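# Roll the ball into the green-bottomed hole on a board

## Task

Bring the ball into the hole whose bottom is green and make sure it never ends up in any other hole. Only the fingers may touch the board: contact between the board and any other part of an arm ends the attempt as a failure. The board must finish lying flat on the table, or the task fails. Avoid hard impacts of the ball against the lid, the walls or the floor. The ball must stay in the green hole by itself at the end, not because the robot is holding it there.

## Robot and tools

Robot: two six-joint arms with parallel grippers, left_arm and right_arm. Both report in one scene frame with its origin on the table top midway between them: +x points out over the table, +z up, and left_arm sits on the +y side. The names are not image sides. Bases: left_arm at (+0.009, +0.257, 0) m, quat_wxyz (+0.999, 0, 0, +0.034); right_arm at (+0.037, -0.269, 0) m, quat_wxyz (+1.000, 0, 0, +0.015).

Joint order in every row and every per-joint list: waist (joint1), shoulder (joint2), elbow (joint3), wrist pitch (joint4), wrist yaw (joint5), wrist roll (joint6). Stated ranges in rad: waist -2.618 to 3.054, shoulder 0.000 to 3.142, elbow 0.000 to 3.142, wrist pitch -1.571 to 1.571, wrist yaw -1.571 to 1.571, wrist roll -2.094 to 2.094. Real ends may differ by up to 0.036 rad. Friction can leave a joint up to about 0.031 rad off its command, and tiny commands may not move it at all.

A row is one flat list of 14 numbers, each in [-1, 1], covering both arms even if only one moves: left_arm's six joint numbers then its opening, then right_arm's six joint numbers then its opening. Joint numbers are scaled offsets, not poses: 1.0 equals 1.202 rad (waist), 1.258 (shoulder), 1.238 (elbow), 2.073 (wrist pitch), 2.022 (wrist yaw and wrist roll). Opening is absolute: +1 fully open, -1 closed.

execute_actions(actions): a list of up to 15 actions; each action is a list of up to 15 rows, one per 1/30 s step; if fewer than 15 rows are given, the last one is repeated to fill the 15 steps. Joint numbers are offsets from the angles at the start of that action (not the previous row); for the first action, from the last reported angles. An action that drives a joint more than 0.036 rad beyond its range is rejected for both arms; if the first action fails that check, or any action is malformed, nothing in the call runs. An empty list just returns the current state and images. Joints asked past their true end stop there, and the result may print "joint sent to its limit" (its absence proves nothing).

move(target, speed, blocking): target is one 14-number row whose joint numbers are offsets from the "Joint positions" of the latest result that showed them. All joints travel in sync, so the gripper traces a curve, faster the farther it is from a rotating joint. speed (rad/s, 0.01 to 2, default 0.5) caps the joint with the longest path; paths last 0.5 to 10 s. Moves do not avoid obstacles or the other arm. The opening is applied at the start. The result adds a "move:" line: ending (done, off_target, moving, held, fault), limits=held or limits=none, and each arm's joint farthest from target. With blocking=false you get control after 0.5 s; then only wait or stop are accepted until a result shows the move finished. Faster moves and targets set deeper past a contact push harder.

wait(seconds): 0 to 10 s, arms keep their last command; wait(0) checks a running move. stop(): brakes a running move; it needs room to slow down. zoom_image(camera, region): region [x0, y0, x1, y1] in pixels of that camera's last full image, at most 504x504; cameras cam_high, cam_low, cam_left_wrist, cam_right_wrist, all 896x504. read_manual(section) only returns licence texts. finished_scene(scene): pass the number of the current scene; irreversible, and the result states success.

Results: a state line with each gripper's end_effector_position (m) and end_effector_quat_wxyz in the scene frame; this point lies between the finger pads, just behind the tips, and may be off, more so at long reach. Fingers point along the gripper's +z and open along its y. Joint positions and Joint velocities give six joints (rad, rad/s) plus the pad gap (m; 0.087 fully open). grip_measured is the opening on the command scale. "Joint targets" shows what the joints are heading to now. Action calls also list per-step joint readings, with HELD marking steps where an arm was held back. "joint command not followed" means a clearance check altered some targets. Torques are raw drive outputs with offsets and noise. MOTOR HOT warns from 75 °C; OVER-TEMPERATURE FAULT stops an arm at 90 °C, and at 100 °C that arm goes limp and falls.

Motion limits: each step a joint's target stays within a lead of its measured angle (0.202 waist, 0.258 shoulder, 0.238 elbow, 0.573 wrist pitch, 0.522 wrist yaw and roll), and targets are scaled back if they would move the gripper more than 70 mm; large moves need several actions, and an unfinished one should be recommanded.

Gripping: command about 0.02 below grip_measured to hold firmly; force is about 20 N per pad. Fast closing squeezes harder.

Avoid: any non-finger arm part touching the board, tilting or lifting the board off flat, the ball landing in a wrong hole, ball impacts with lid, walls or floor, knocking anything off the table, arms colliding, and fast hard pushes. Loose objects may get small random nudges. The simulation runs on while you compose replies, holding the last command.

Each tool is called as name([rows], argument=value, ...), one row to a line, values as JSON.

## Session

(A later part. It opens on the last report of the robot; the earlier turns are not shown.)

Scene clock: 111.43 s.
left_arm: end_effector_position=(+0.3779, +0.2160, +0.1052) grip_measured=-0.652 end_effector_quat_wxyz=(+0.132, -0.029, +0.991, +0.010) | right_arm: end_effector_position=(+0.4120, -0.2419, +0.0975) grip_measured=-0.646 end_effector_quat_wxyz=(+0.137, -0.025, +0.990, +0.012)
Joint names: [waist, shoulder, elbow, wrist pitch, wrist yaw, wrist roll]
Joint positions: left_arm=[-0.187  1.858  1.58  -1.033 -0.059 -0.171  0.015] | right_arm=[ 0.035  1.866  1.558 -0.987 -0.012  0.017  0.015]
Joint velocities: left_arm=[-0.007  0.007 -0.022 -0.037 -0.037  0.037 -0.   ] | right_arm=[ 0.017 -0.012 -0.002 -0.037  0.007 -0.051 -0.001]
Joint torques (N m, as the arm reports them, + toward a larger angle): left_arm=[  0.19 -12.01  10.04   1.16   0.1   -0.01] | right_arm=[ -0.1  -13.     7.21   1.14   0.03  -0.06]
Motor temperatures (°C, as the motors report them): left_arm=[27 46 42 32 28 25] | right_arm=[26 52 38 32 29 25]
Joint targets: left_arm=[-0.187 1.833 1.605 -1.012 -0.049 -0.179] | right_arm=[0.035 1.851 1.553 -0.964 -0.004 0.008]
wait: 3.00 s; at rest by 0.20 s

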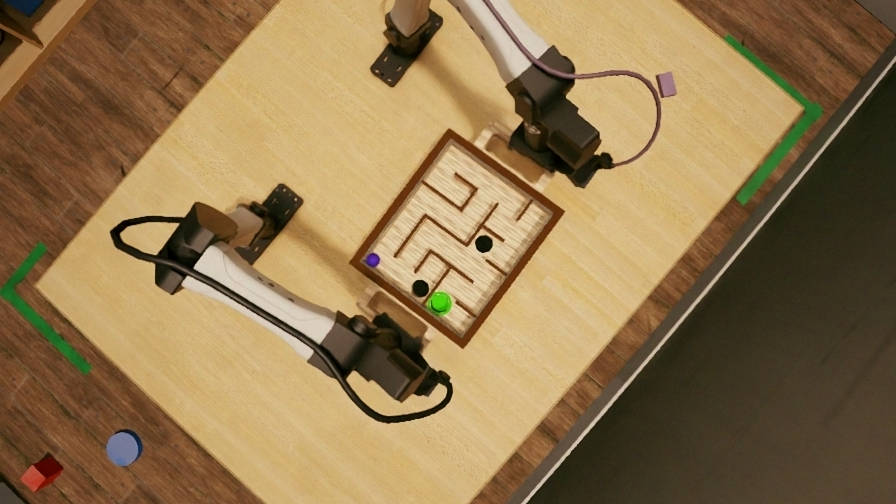

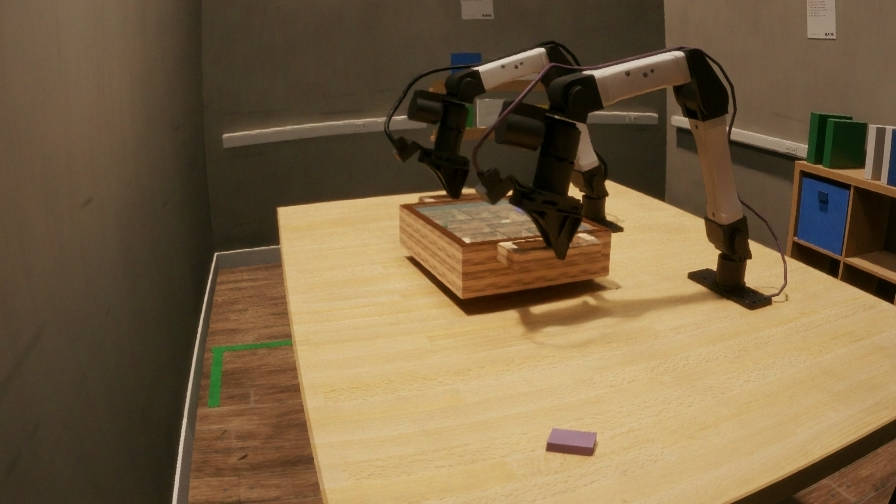

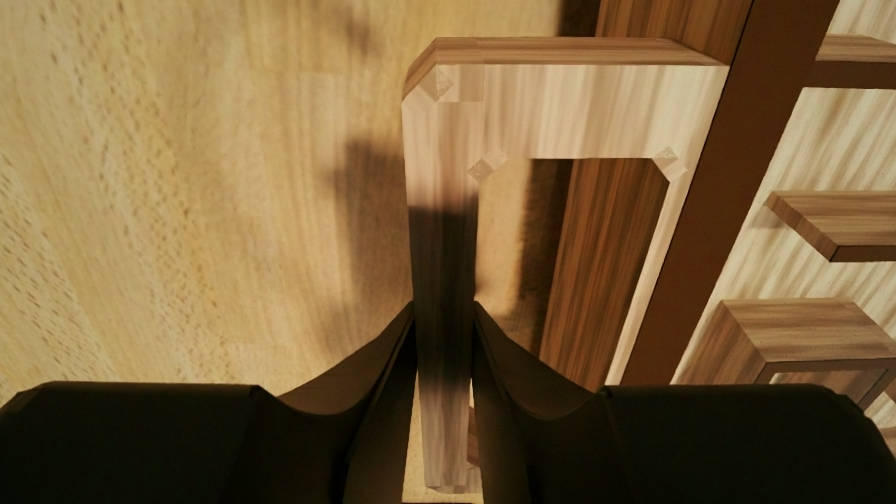

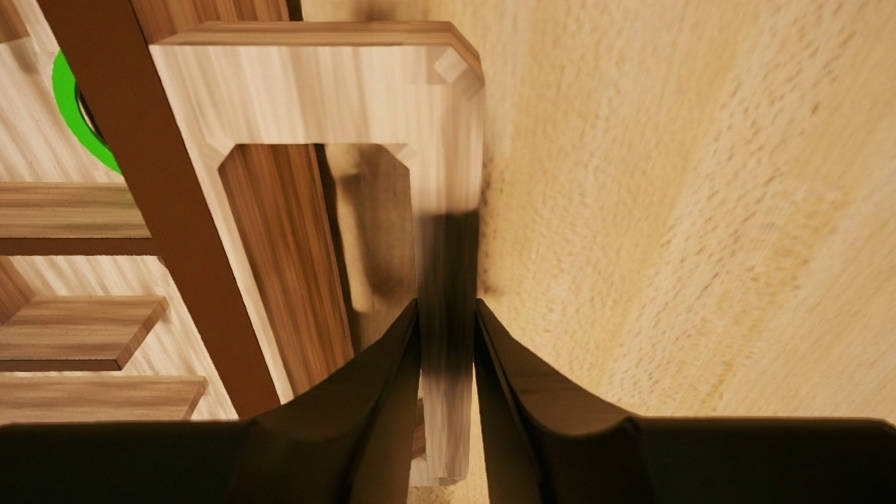

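execute_actions([
  [[0,-0.02,0.02,-0.007,0,0,-0.75,0,-0.012,0.015,-0.008,0,0,-0.75],[0,-0.02,0.02,-0.014,0,0,-0.75,0,-0.012,0.015,-0.016,0,0,-0.75],[0,-0.02,0.02,-0.0205,0,0,-0.75,0,-0.012,0.015,-0.025,0,0,-0.75]],
])

wait(seconds=1.2)

execute_actions([
  [[0,-0.02,0.02,0.01,0,0,-0.75,0,-0.012,0.04,0,0,0,-0.75],[0,-0.02,0.02,0.014,0,0,-0.75,0,-0.012,0.052,-0.005,0,0,-0.75],[0,-0.02,0.02,0.017,0.003,0,-0.75,0,-0.012,0.064,-0.011,0.003,0,-0.75],[0,-0.02,0.02,0.02,0.006,0,-0.75,0,-0.012,0.076,-0.018,0.006,0,-0.75],[0,-0.02,0.02,0.022,0.009,0,-0.75,0,-0.012,0.088,-0.025,0.009,0,-0.75],[0,-0.02,0.02,0.023,0.012,0,-0.75,0,-0.012,0.1,-0.032,0.012,0,-0.75],[0,-0.02,0.02,0.024,0.015,0,-0.75,0,-0.012,0.113,-0.039,0.015,0,-0.75]],
])

wait(seconds=1.5)

Scene clock: 123.93 s.
left_arm: end_effector_position=(+0.3685, +0.2167, +0.1045) grip_measured=-0.652 end_effector_quat_wxyz=(+0.114, -0.028, +0.993, +0.012) | right_arm: end_effector_position=(+0.4016, -0.2415, +0.0966) grip_measured=-0.646 end_effector_quat_wxyz=(+0.117, -0.024, +0.993, +0.014)
Joint names: [waist, shoulder, elbow, wrist pitch, wrist yaw, wrist roll]
Joint positions: left_arm=[-0.187  1.858  1.58  -1.07  -0.056 -0.171  0.015] | right_arm=[ 0.035  1.866  1.558 -1.027 -0.018  0.018  0.015]
Joint velocities: left_arm=[-0.022 -0.007 -0.012 -0.051  0.007  0.037  0.001] | right_arm=[ 0.007 -0.007 -0.012 -0.081 -0.051  0.022 -0.   ]
Joint torques (N m, as the arm reports them, + toward a larger angle): left_arm=[  0.18 -11.96   9.96   0.81  -0.03   0.02] | right_arm=[ -0.24 -12.91   8.97   0.78   0.02   0.04]
Motor temperatures (°C, as the motors report them): left_arm=[27 47 42 32 28 25] | right_arm=[26 53 37 32 29 25]
Joint targets: left_arm=[-0.187 1.833 1.605 -1.075 -0.059 -0.171] | right_arm=[0.035 1.851 1.576 -1.039 -0.012 0.017]
Step readings (joint positions):
0: left_arm=[-0.187 1.858 1.580 -1.033 -0.059 -0.171] | right_arm=[0.035 1.866 1.558 -0.987 -0.012 0.017]
1: left_arm=[-0.187 1.858 1.580 -1.034 -0.059 -0.171] | right_arm=[0.035 1.866 1.558 -0.987 -0.013 0.017]
2: left_arm=[-0.187 1.858 1.580 -1.036 -0.060 -0.171] | right_arm=[0.035 1.866 1.558 -0.990 -0.014 0.017]
4: left_arm=[-0.187 1.858 1.580 -1.046 -0.060 -0.171] | right_arm=[0.035 1.866 1.558 -1.000 -0.016 0.017]
8: left_arm=[-0.187 1.858 1.580 -1.065 -0.058 -0.171] | right_arm=[0.035 1.866 1.558 -1.021 -0.018 0.018]
15: Joint positions above

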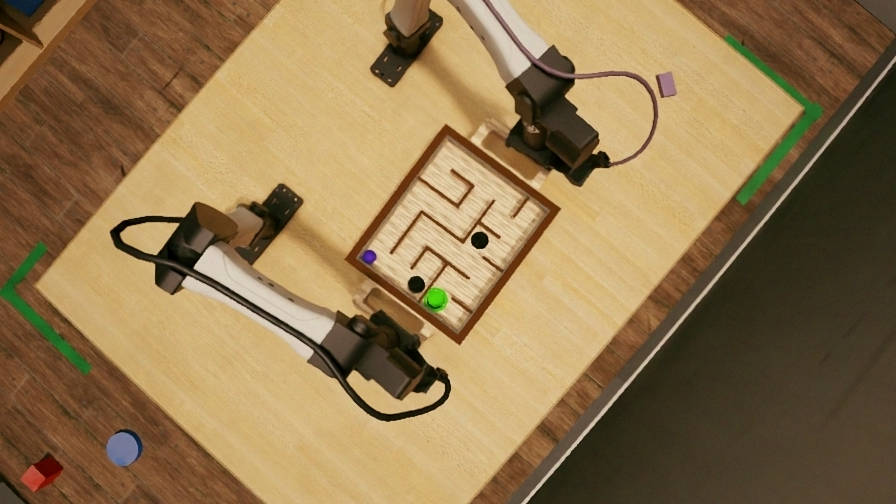

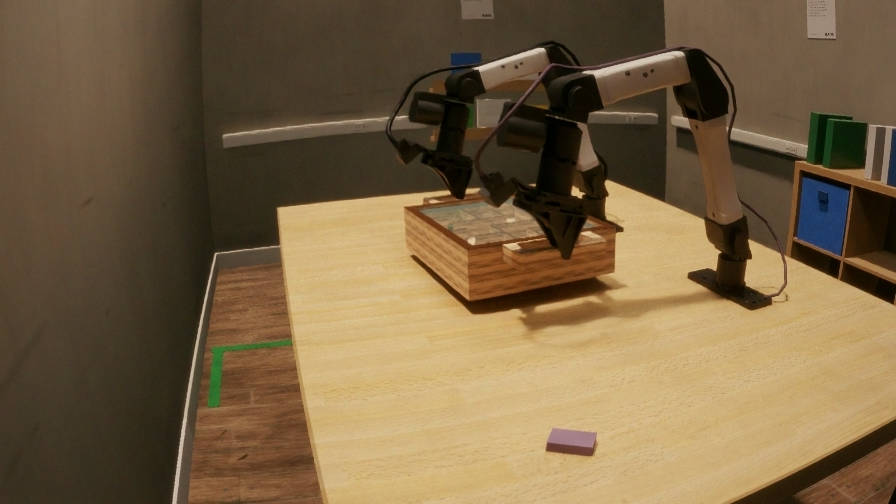

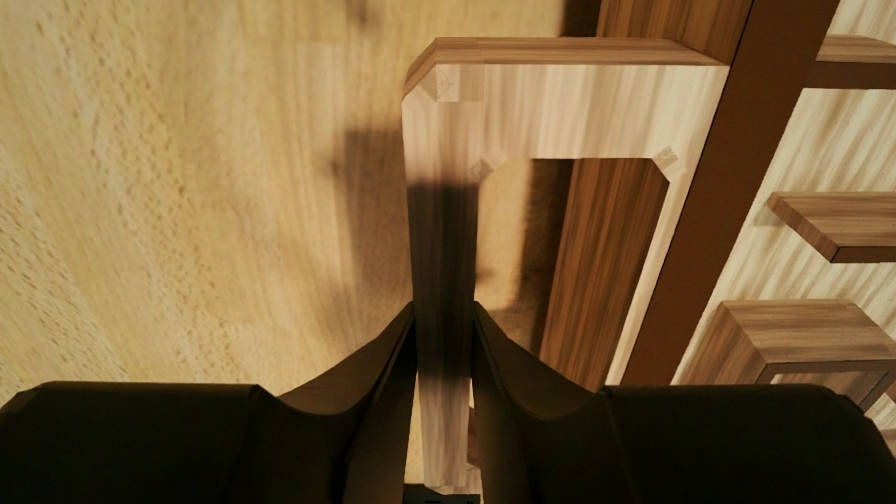

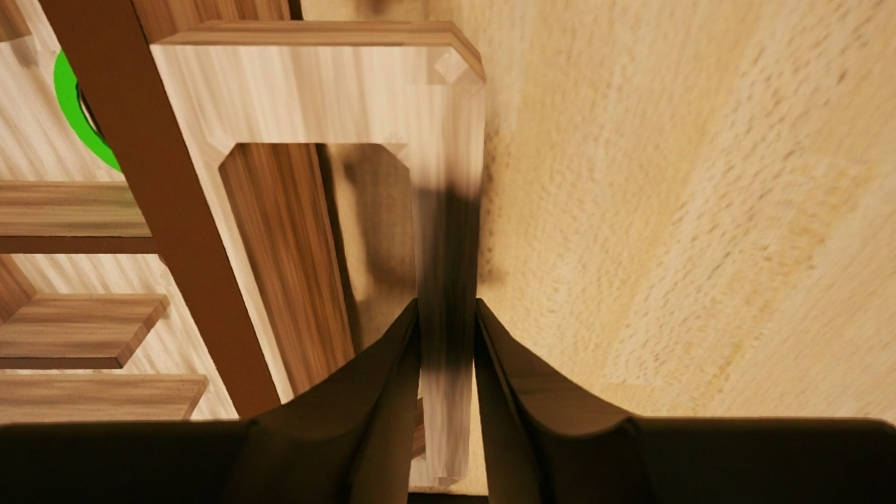

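Scene clock: 125.13 s.
left_arm: end_effector_position=(+0.3685, +0.2167, +0.1045) grip_measured=-0.652 end_effector_quat_wxyz=(+0.114, -0.028, +0.993, +0.012) | right_arm: end_effector_position=(+0.4016, -0.2415, +0.0966) grip_measured=-0.646 end_effector_quat_wxyz=(+0.117, -0.024, +0.993, +0.014)
Joint names: [waist, shoulder, elbow, wrist pitch, wrist yaw, wrist roll]
Joint positions: left_arm=[-0.187  1.858  1.58  -1.07  -0.056 -0.171  0.015] | right_arm=[ 0.035  1.866  1.558 -1.027 -0.018  0.018  0.015]
Joint velocities: left_arm=[-0.012 -0.017  0.032 -0.007 -0.066 -0.037  0.   ] | right_arm=[ 0.002  0.022 -0.002 -0.051 -0.022  0.022  0.   ]
Joint torques (N m, as the arm reports them, + toward a larger angle): left_arm=[  0.18 -11.95   9.96   0.81  -0.03   0.02] | right_arm=[ -0.18 -13.02   8.94   0.8    0.07  -0.02]
Motor temperatures (°C, as the motors report them): left_arm=[27 47 42 32 28 25] | right_arm=[26 53 37 32 29 25]
Joint targets: left_arm=[-0.187 1.833 1.605 -1.075 -0.059 -0.171] | right_arm=[0.035 1.851 1.576 -1.039 -0.012 0.017]
wait: 1.20 s; at rest by 0.17 s

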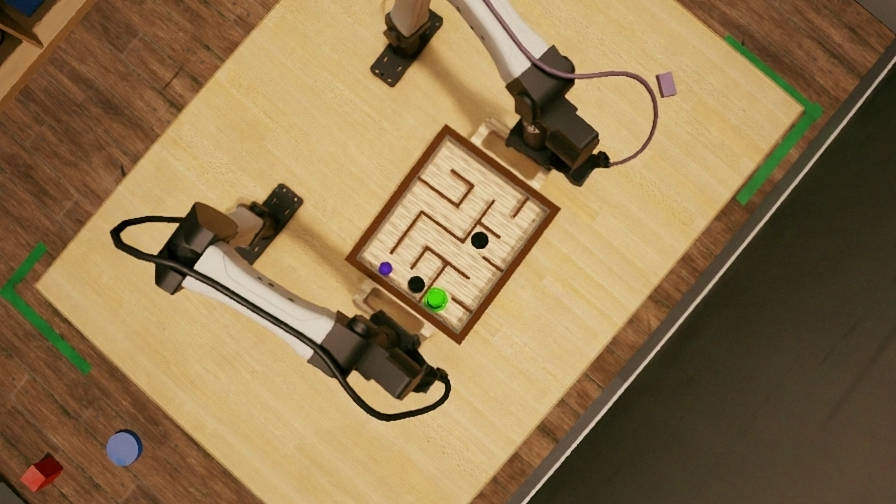

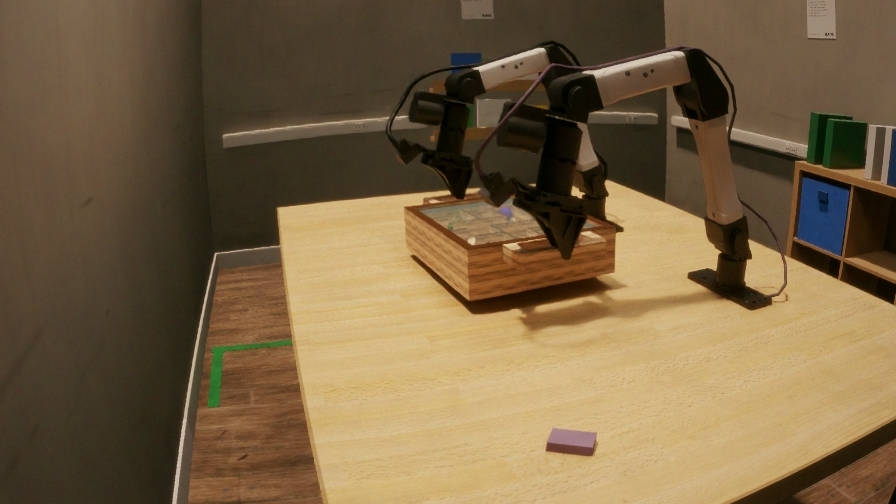

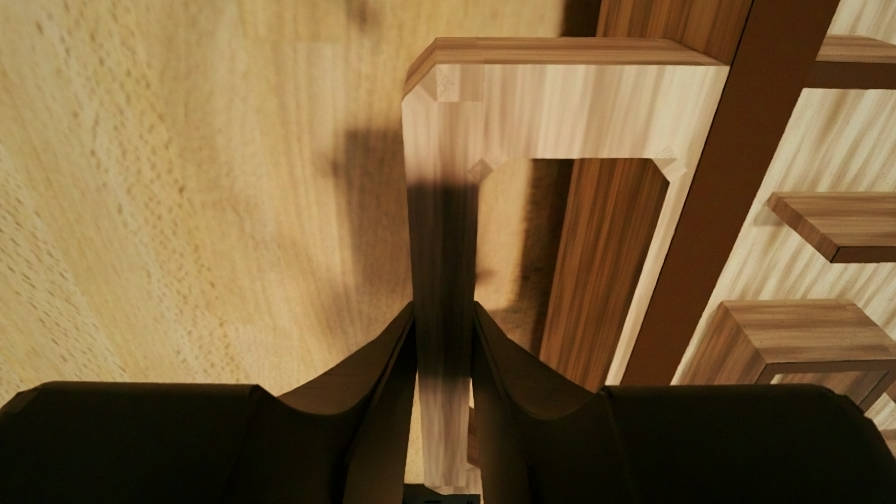

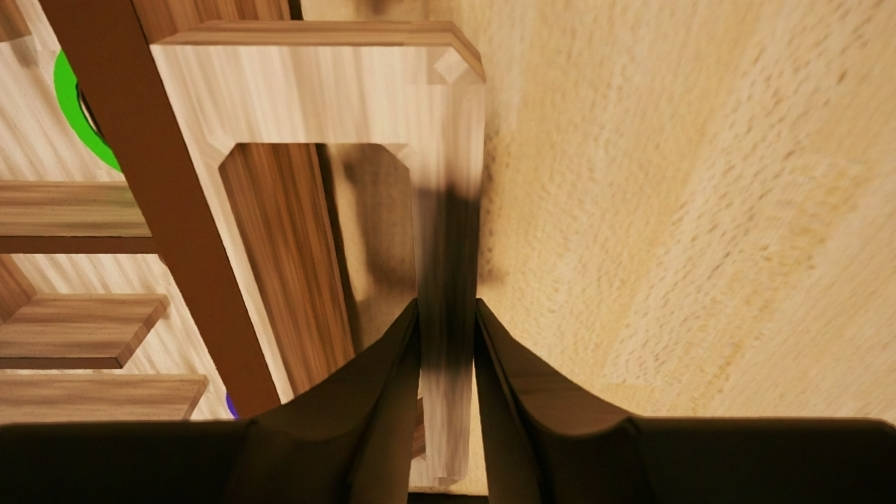

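Scene clock: 125.63 s.
left_arm: end_effector_position=(+0.3778, +0.2093, +0.1053) grip_measured=-0.654 end_effector_quat_wxyz=(+0.131, -0.030, +0.991, -0.008) | right_arm: end_effector_position=(+0.4095, -0.2482, +0.1228) grip_measured=-0.644 end_effector_quat_wxyz=(+0.131, -0.025, +0.991, -0.006)
Joint names: [waist, shoulder, elbow, wrist pitch, wrist yaw, wrist roll]
Joint positions: left_arm=[-0.187  1.858  1.58  -1.031 -0.022 -0.178  0.015] | right_arm=[ 0.035  1.866  1.659 -1.101  0.022  0.011  0.016]
Joint velocities: left_arm=[ 0.002  0.002 -0.012  0.007  0.081 -0.051 -0.001] | right_arm=[-0.012 -0.012  0.002 -0.007 -0.066 -0.066  0.   ]
Joint torques (N m, as the arm reports them, + toward a larger angle): left_arm=[  0.31 -11.91  10.09   1.05  -0.03   0.08] | right_arm=[ -0.05 -13.01  10.53   0.89  -0.06   0.1 ]
Motor temperatures (°C, as the motors report them): left_arm=[27 47 42 32 28 25] | right_arm=[26 53 38 32 29 25]
Joint targets: left_arm=[-0.187 1.833 1.605 -1.020 -0.026 -0.171] | right_arm=[0.036 1.851 1.698 -1.108 0.012 0.018]
Step readings (joint positions):
0: left_arm=[-0.187 1.858 1.580 -1.070 -0.056 -0.171] | right_arm=[0.035 1.866 1.558 -1.027 -0.018 0.018]
1: left_arm=[-0.187 1.858 1.580 -1.070 -0.056 -0.171] | right_arm=[0.035 1.866 1.559 -1.028 -0.019 0.018]
2: left_arm=[-0.187 1.858 1.580 -1.070 -0.056 -0.171] | right_arm=[0.035 1.866 1.563 -1.030 -0.019 0.018]
4: left_arm=[-0.187 1.858 1.580 -1.066 -0.053 -0.171] | right_arm=[0.035 1.866 1.582 -1.043 -0.015 0.018]
8: left_arm=[-0.187 1.858 1.580 -1.046 -0.033 -0.175] | right_arm=[0.035 1.866 1.639 -1.082 0.008 0.014]
15: Joint positions above

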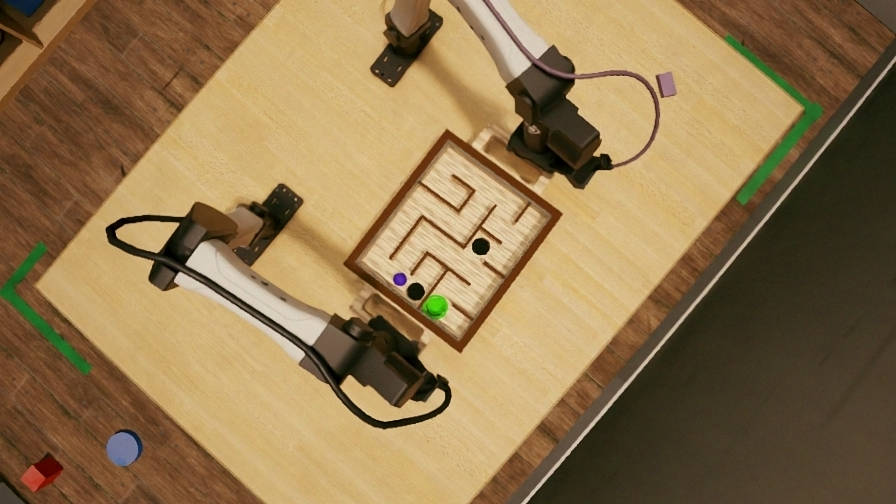

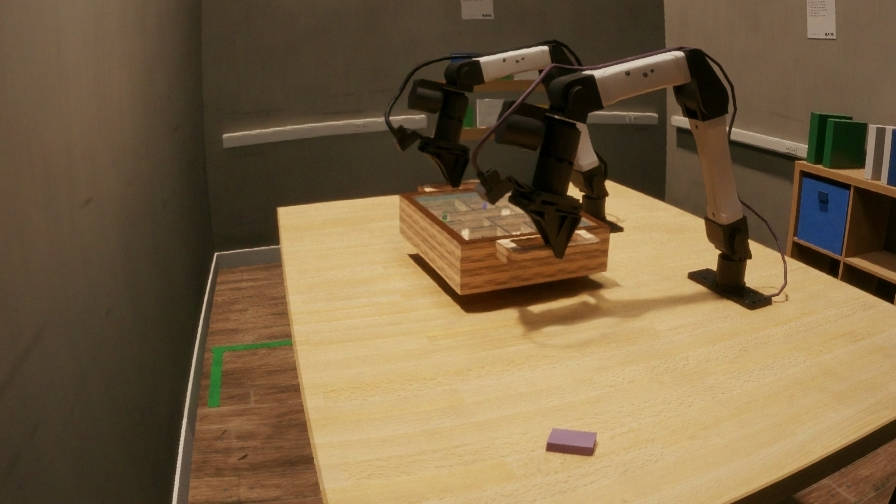

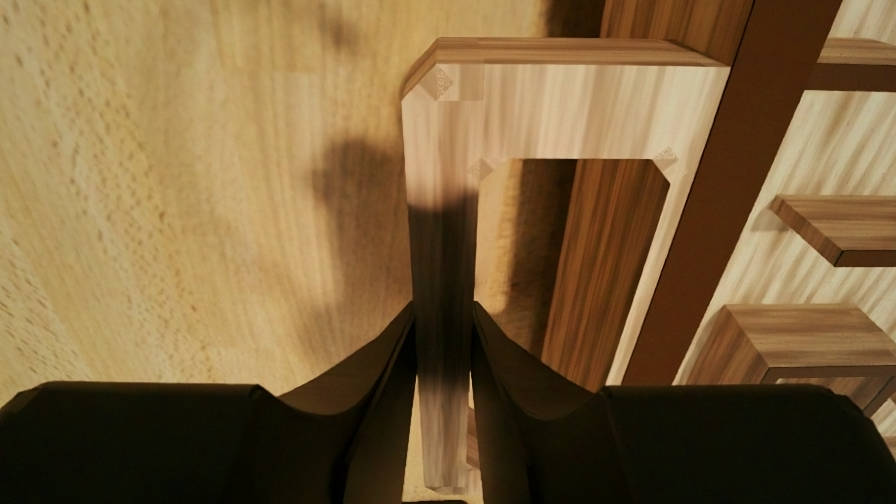

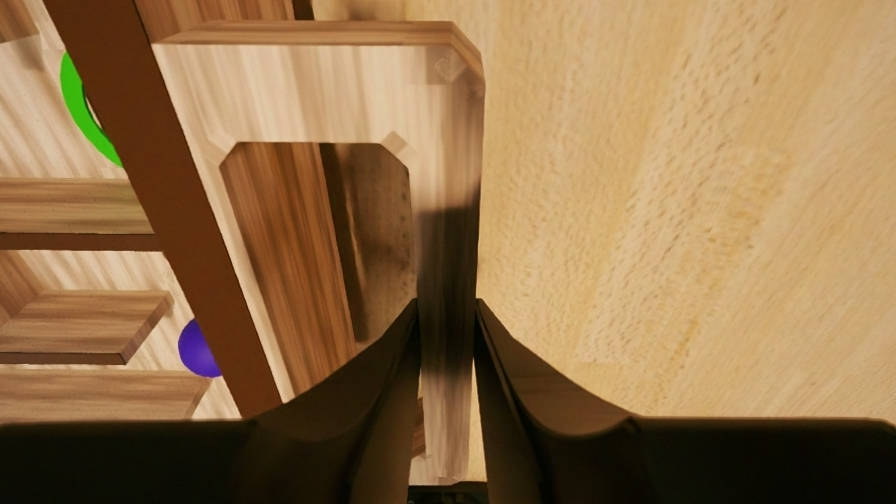

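Scene clock: 127.13 s.
left_arm: end_effector_position=(+0.3778, +0.2092, +0.1053) grip_measured=-0.654 end_effector_quat_wxyz=(+0.131, -0.030, +0.991, -0.009) | right_arm: end_effector_position=(+0.4094, -0.2483, +0.1228) grip_measured=-0.644 end_effector_quat_wxyz=(+0.131, -0.025, +0.991, -0.006)
Joint names: [waist, shoulder, elbow, wrist pitch, wrist yaw, wrist roll]
Joint positions: left_arm=[-0.187  1.858  1.58  -1.031 -0.022 -0.177  0.015] | right_arm=[ 0.035  1.866  1.659 -1.101  0.022  0.011  0.016]
Joint velocities: left_arm=[-0.007  0.007  0.002  0.051 -0.007 -0.037 -0.001] | right_arm=[-0.002 -0.007 -0.007  0.007  0.022 -0.022 -0.001]
Joint torques (N m, as the arm reports them, + toward a larger angle): left_arm=[  0.19 -12.01  10.04   1.05  -0.03   0.07] | right_arm=[ -0.12 -12.98  10.52   0.9   -0.03   0.11]
Motor temperatures (°C, as the motors report them): left_arm=[27 47 43 32 28 25] | right_arm=[26 53 38 32 29 25]
Joint targets: left_arm=[-0.187 1.833 1.605 -1.020 -0.026 -0.171] | right_arm=[0.036 1.851 1.698 -1.108 0.012 0.018]
wait: 1.50 s; at rest by 0.17 s

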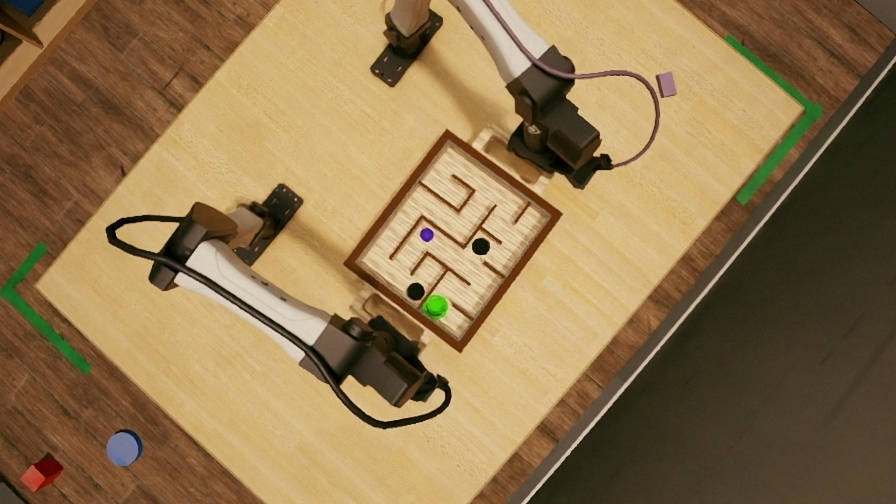

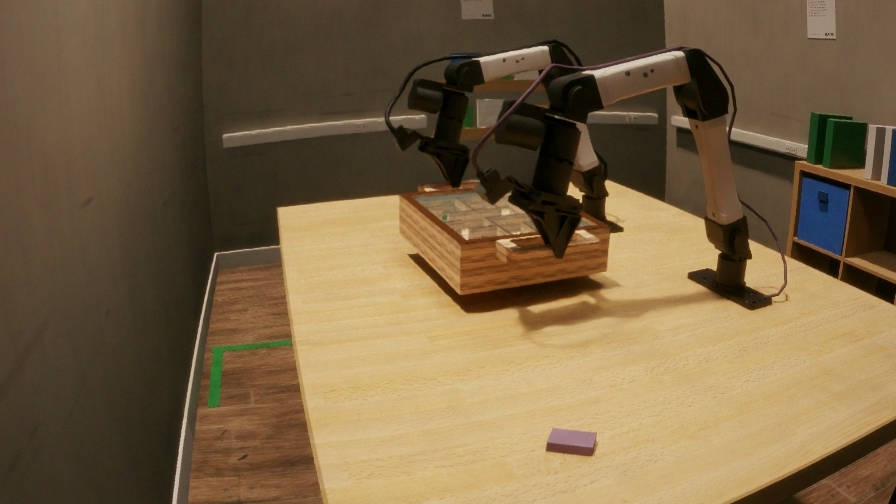

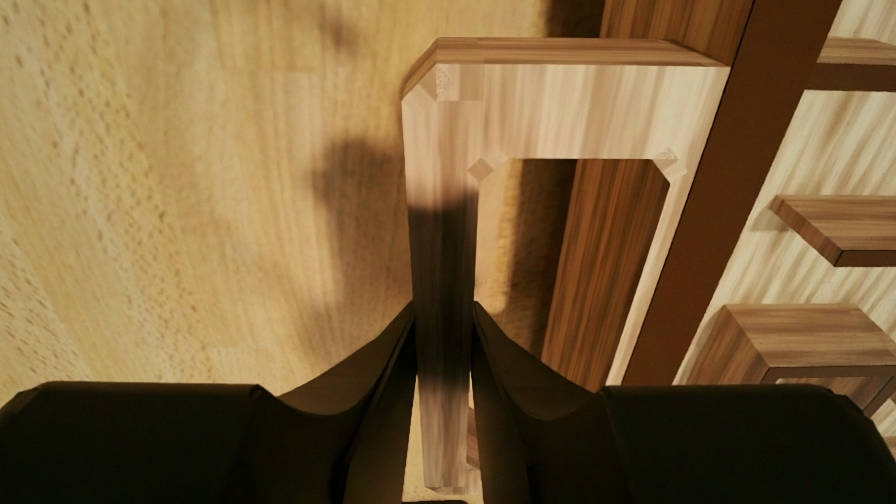

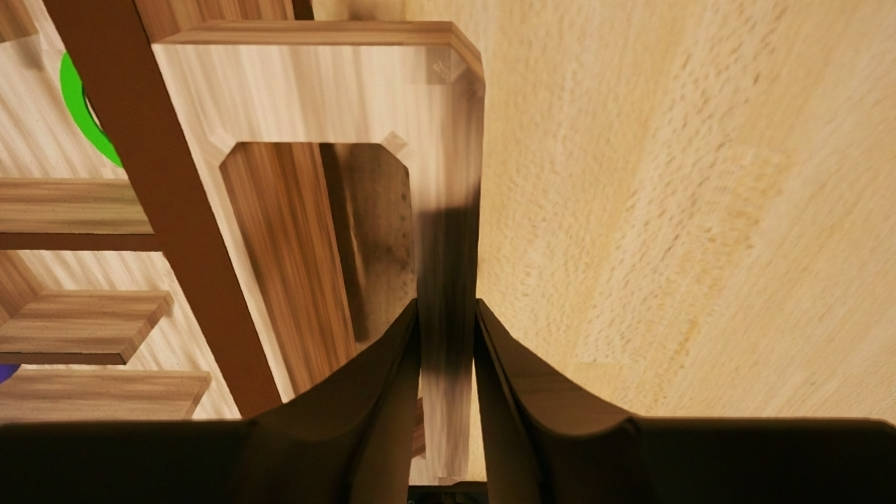

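execute_actions(actions=[])

Scene clock: 141.13 s.
left_arm: end_effector_position=(+0.3778, +0.2092, +0.1053) grip_measured=-0.654 end_effector_quat_wxyz=(+0.131, -0.030, +0.991, -0.009) | right_arm: end_effector_position=(+0.4094, -0.2483, +0.1228) grip_measured=-0.644 end_effector_quat_wxyz=(+0.131, -0.025, +0.991, -0.006)
Joint names: [waist, shoulder, elbow, wrist pitch, wrist yaw, wrist roll]
Joint positions: left_arm=[-0.187  1.858  1.58  -1.031 -0.022 -0.177  0.015] | right_arm=[ 0.035  1.866  1.659 -1.101  0.022  0.011  0.016]
Joint velocities: left_arm=[-0.007 -0.012 -0.022  0.022 -0.007  0.051  0.001] | right_arm=[-0.007 -0.012 -0.007 -0.095 -0.007  0.007 -0.   ]
Joint torques (N m, as the arm reports them, + toward a larger angle): left_arm=[  0.18 -12.01  10.04   1.05  -0.02   0.08] | right_arm=[ -0.07 -12.94  10.52   0.88  -0.1    0.11]
Motor temperatures (°C, as the motors report them): left_arm=[27 47 43 32 28 25] | right_arm=[26 54 39 32 29 25]
Joint targets: left_arm=[-0.187 1.833 1.605 -1.020 -0.026 -0.171] | right_arm=[0.036 1.851 1.698 -1.108 0.012 0.018]

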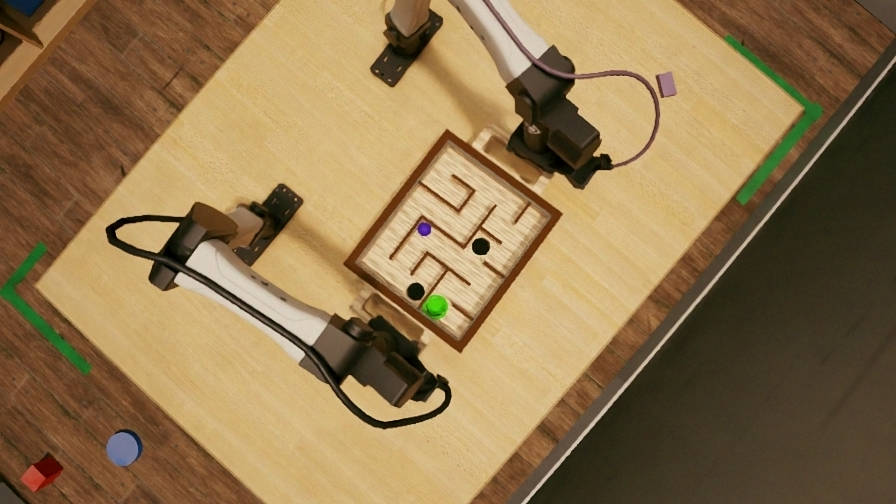

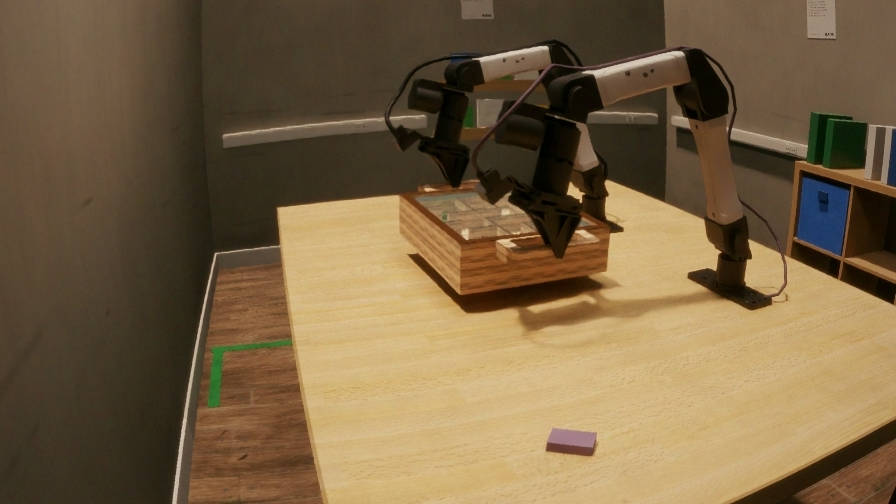

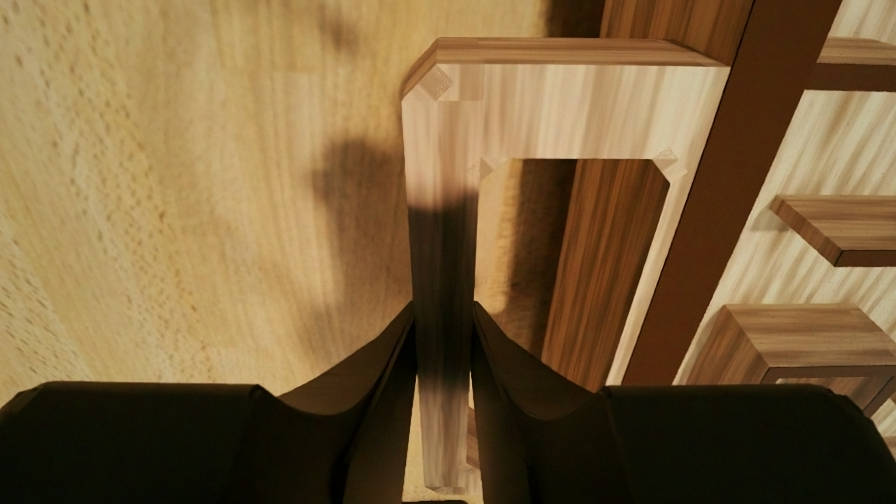

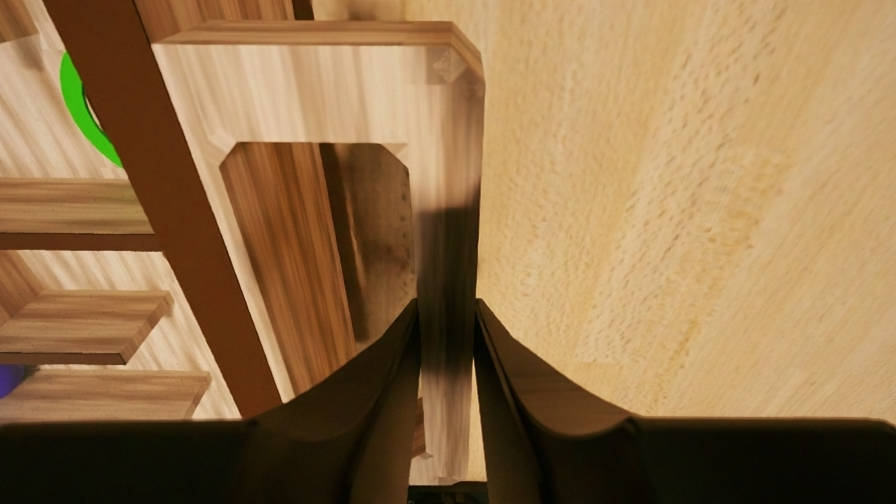

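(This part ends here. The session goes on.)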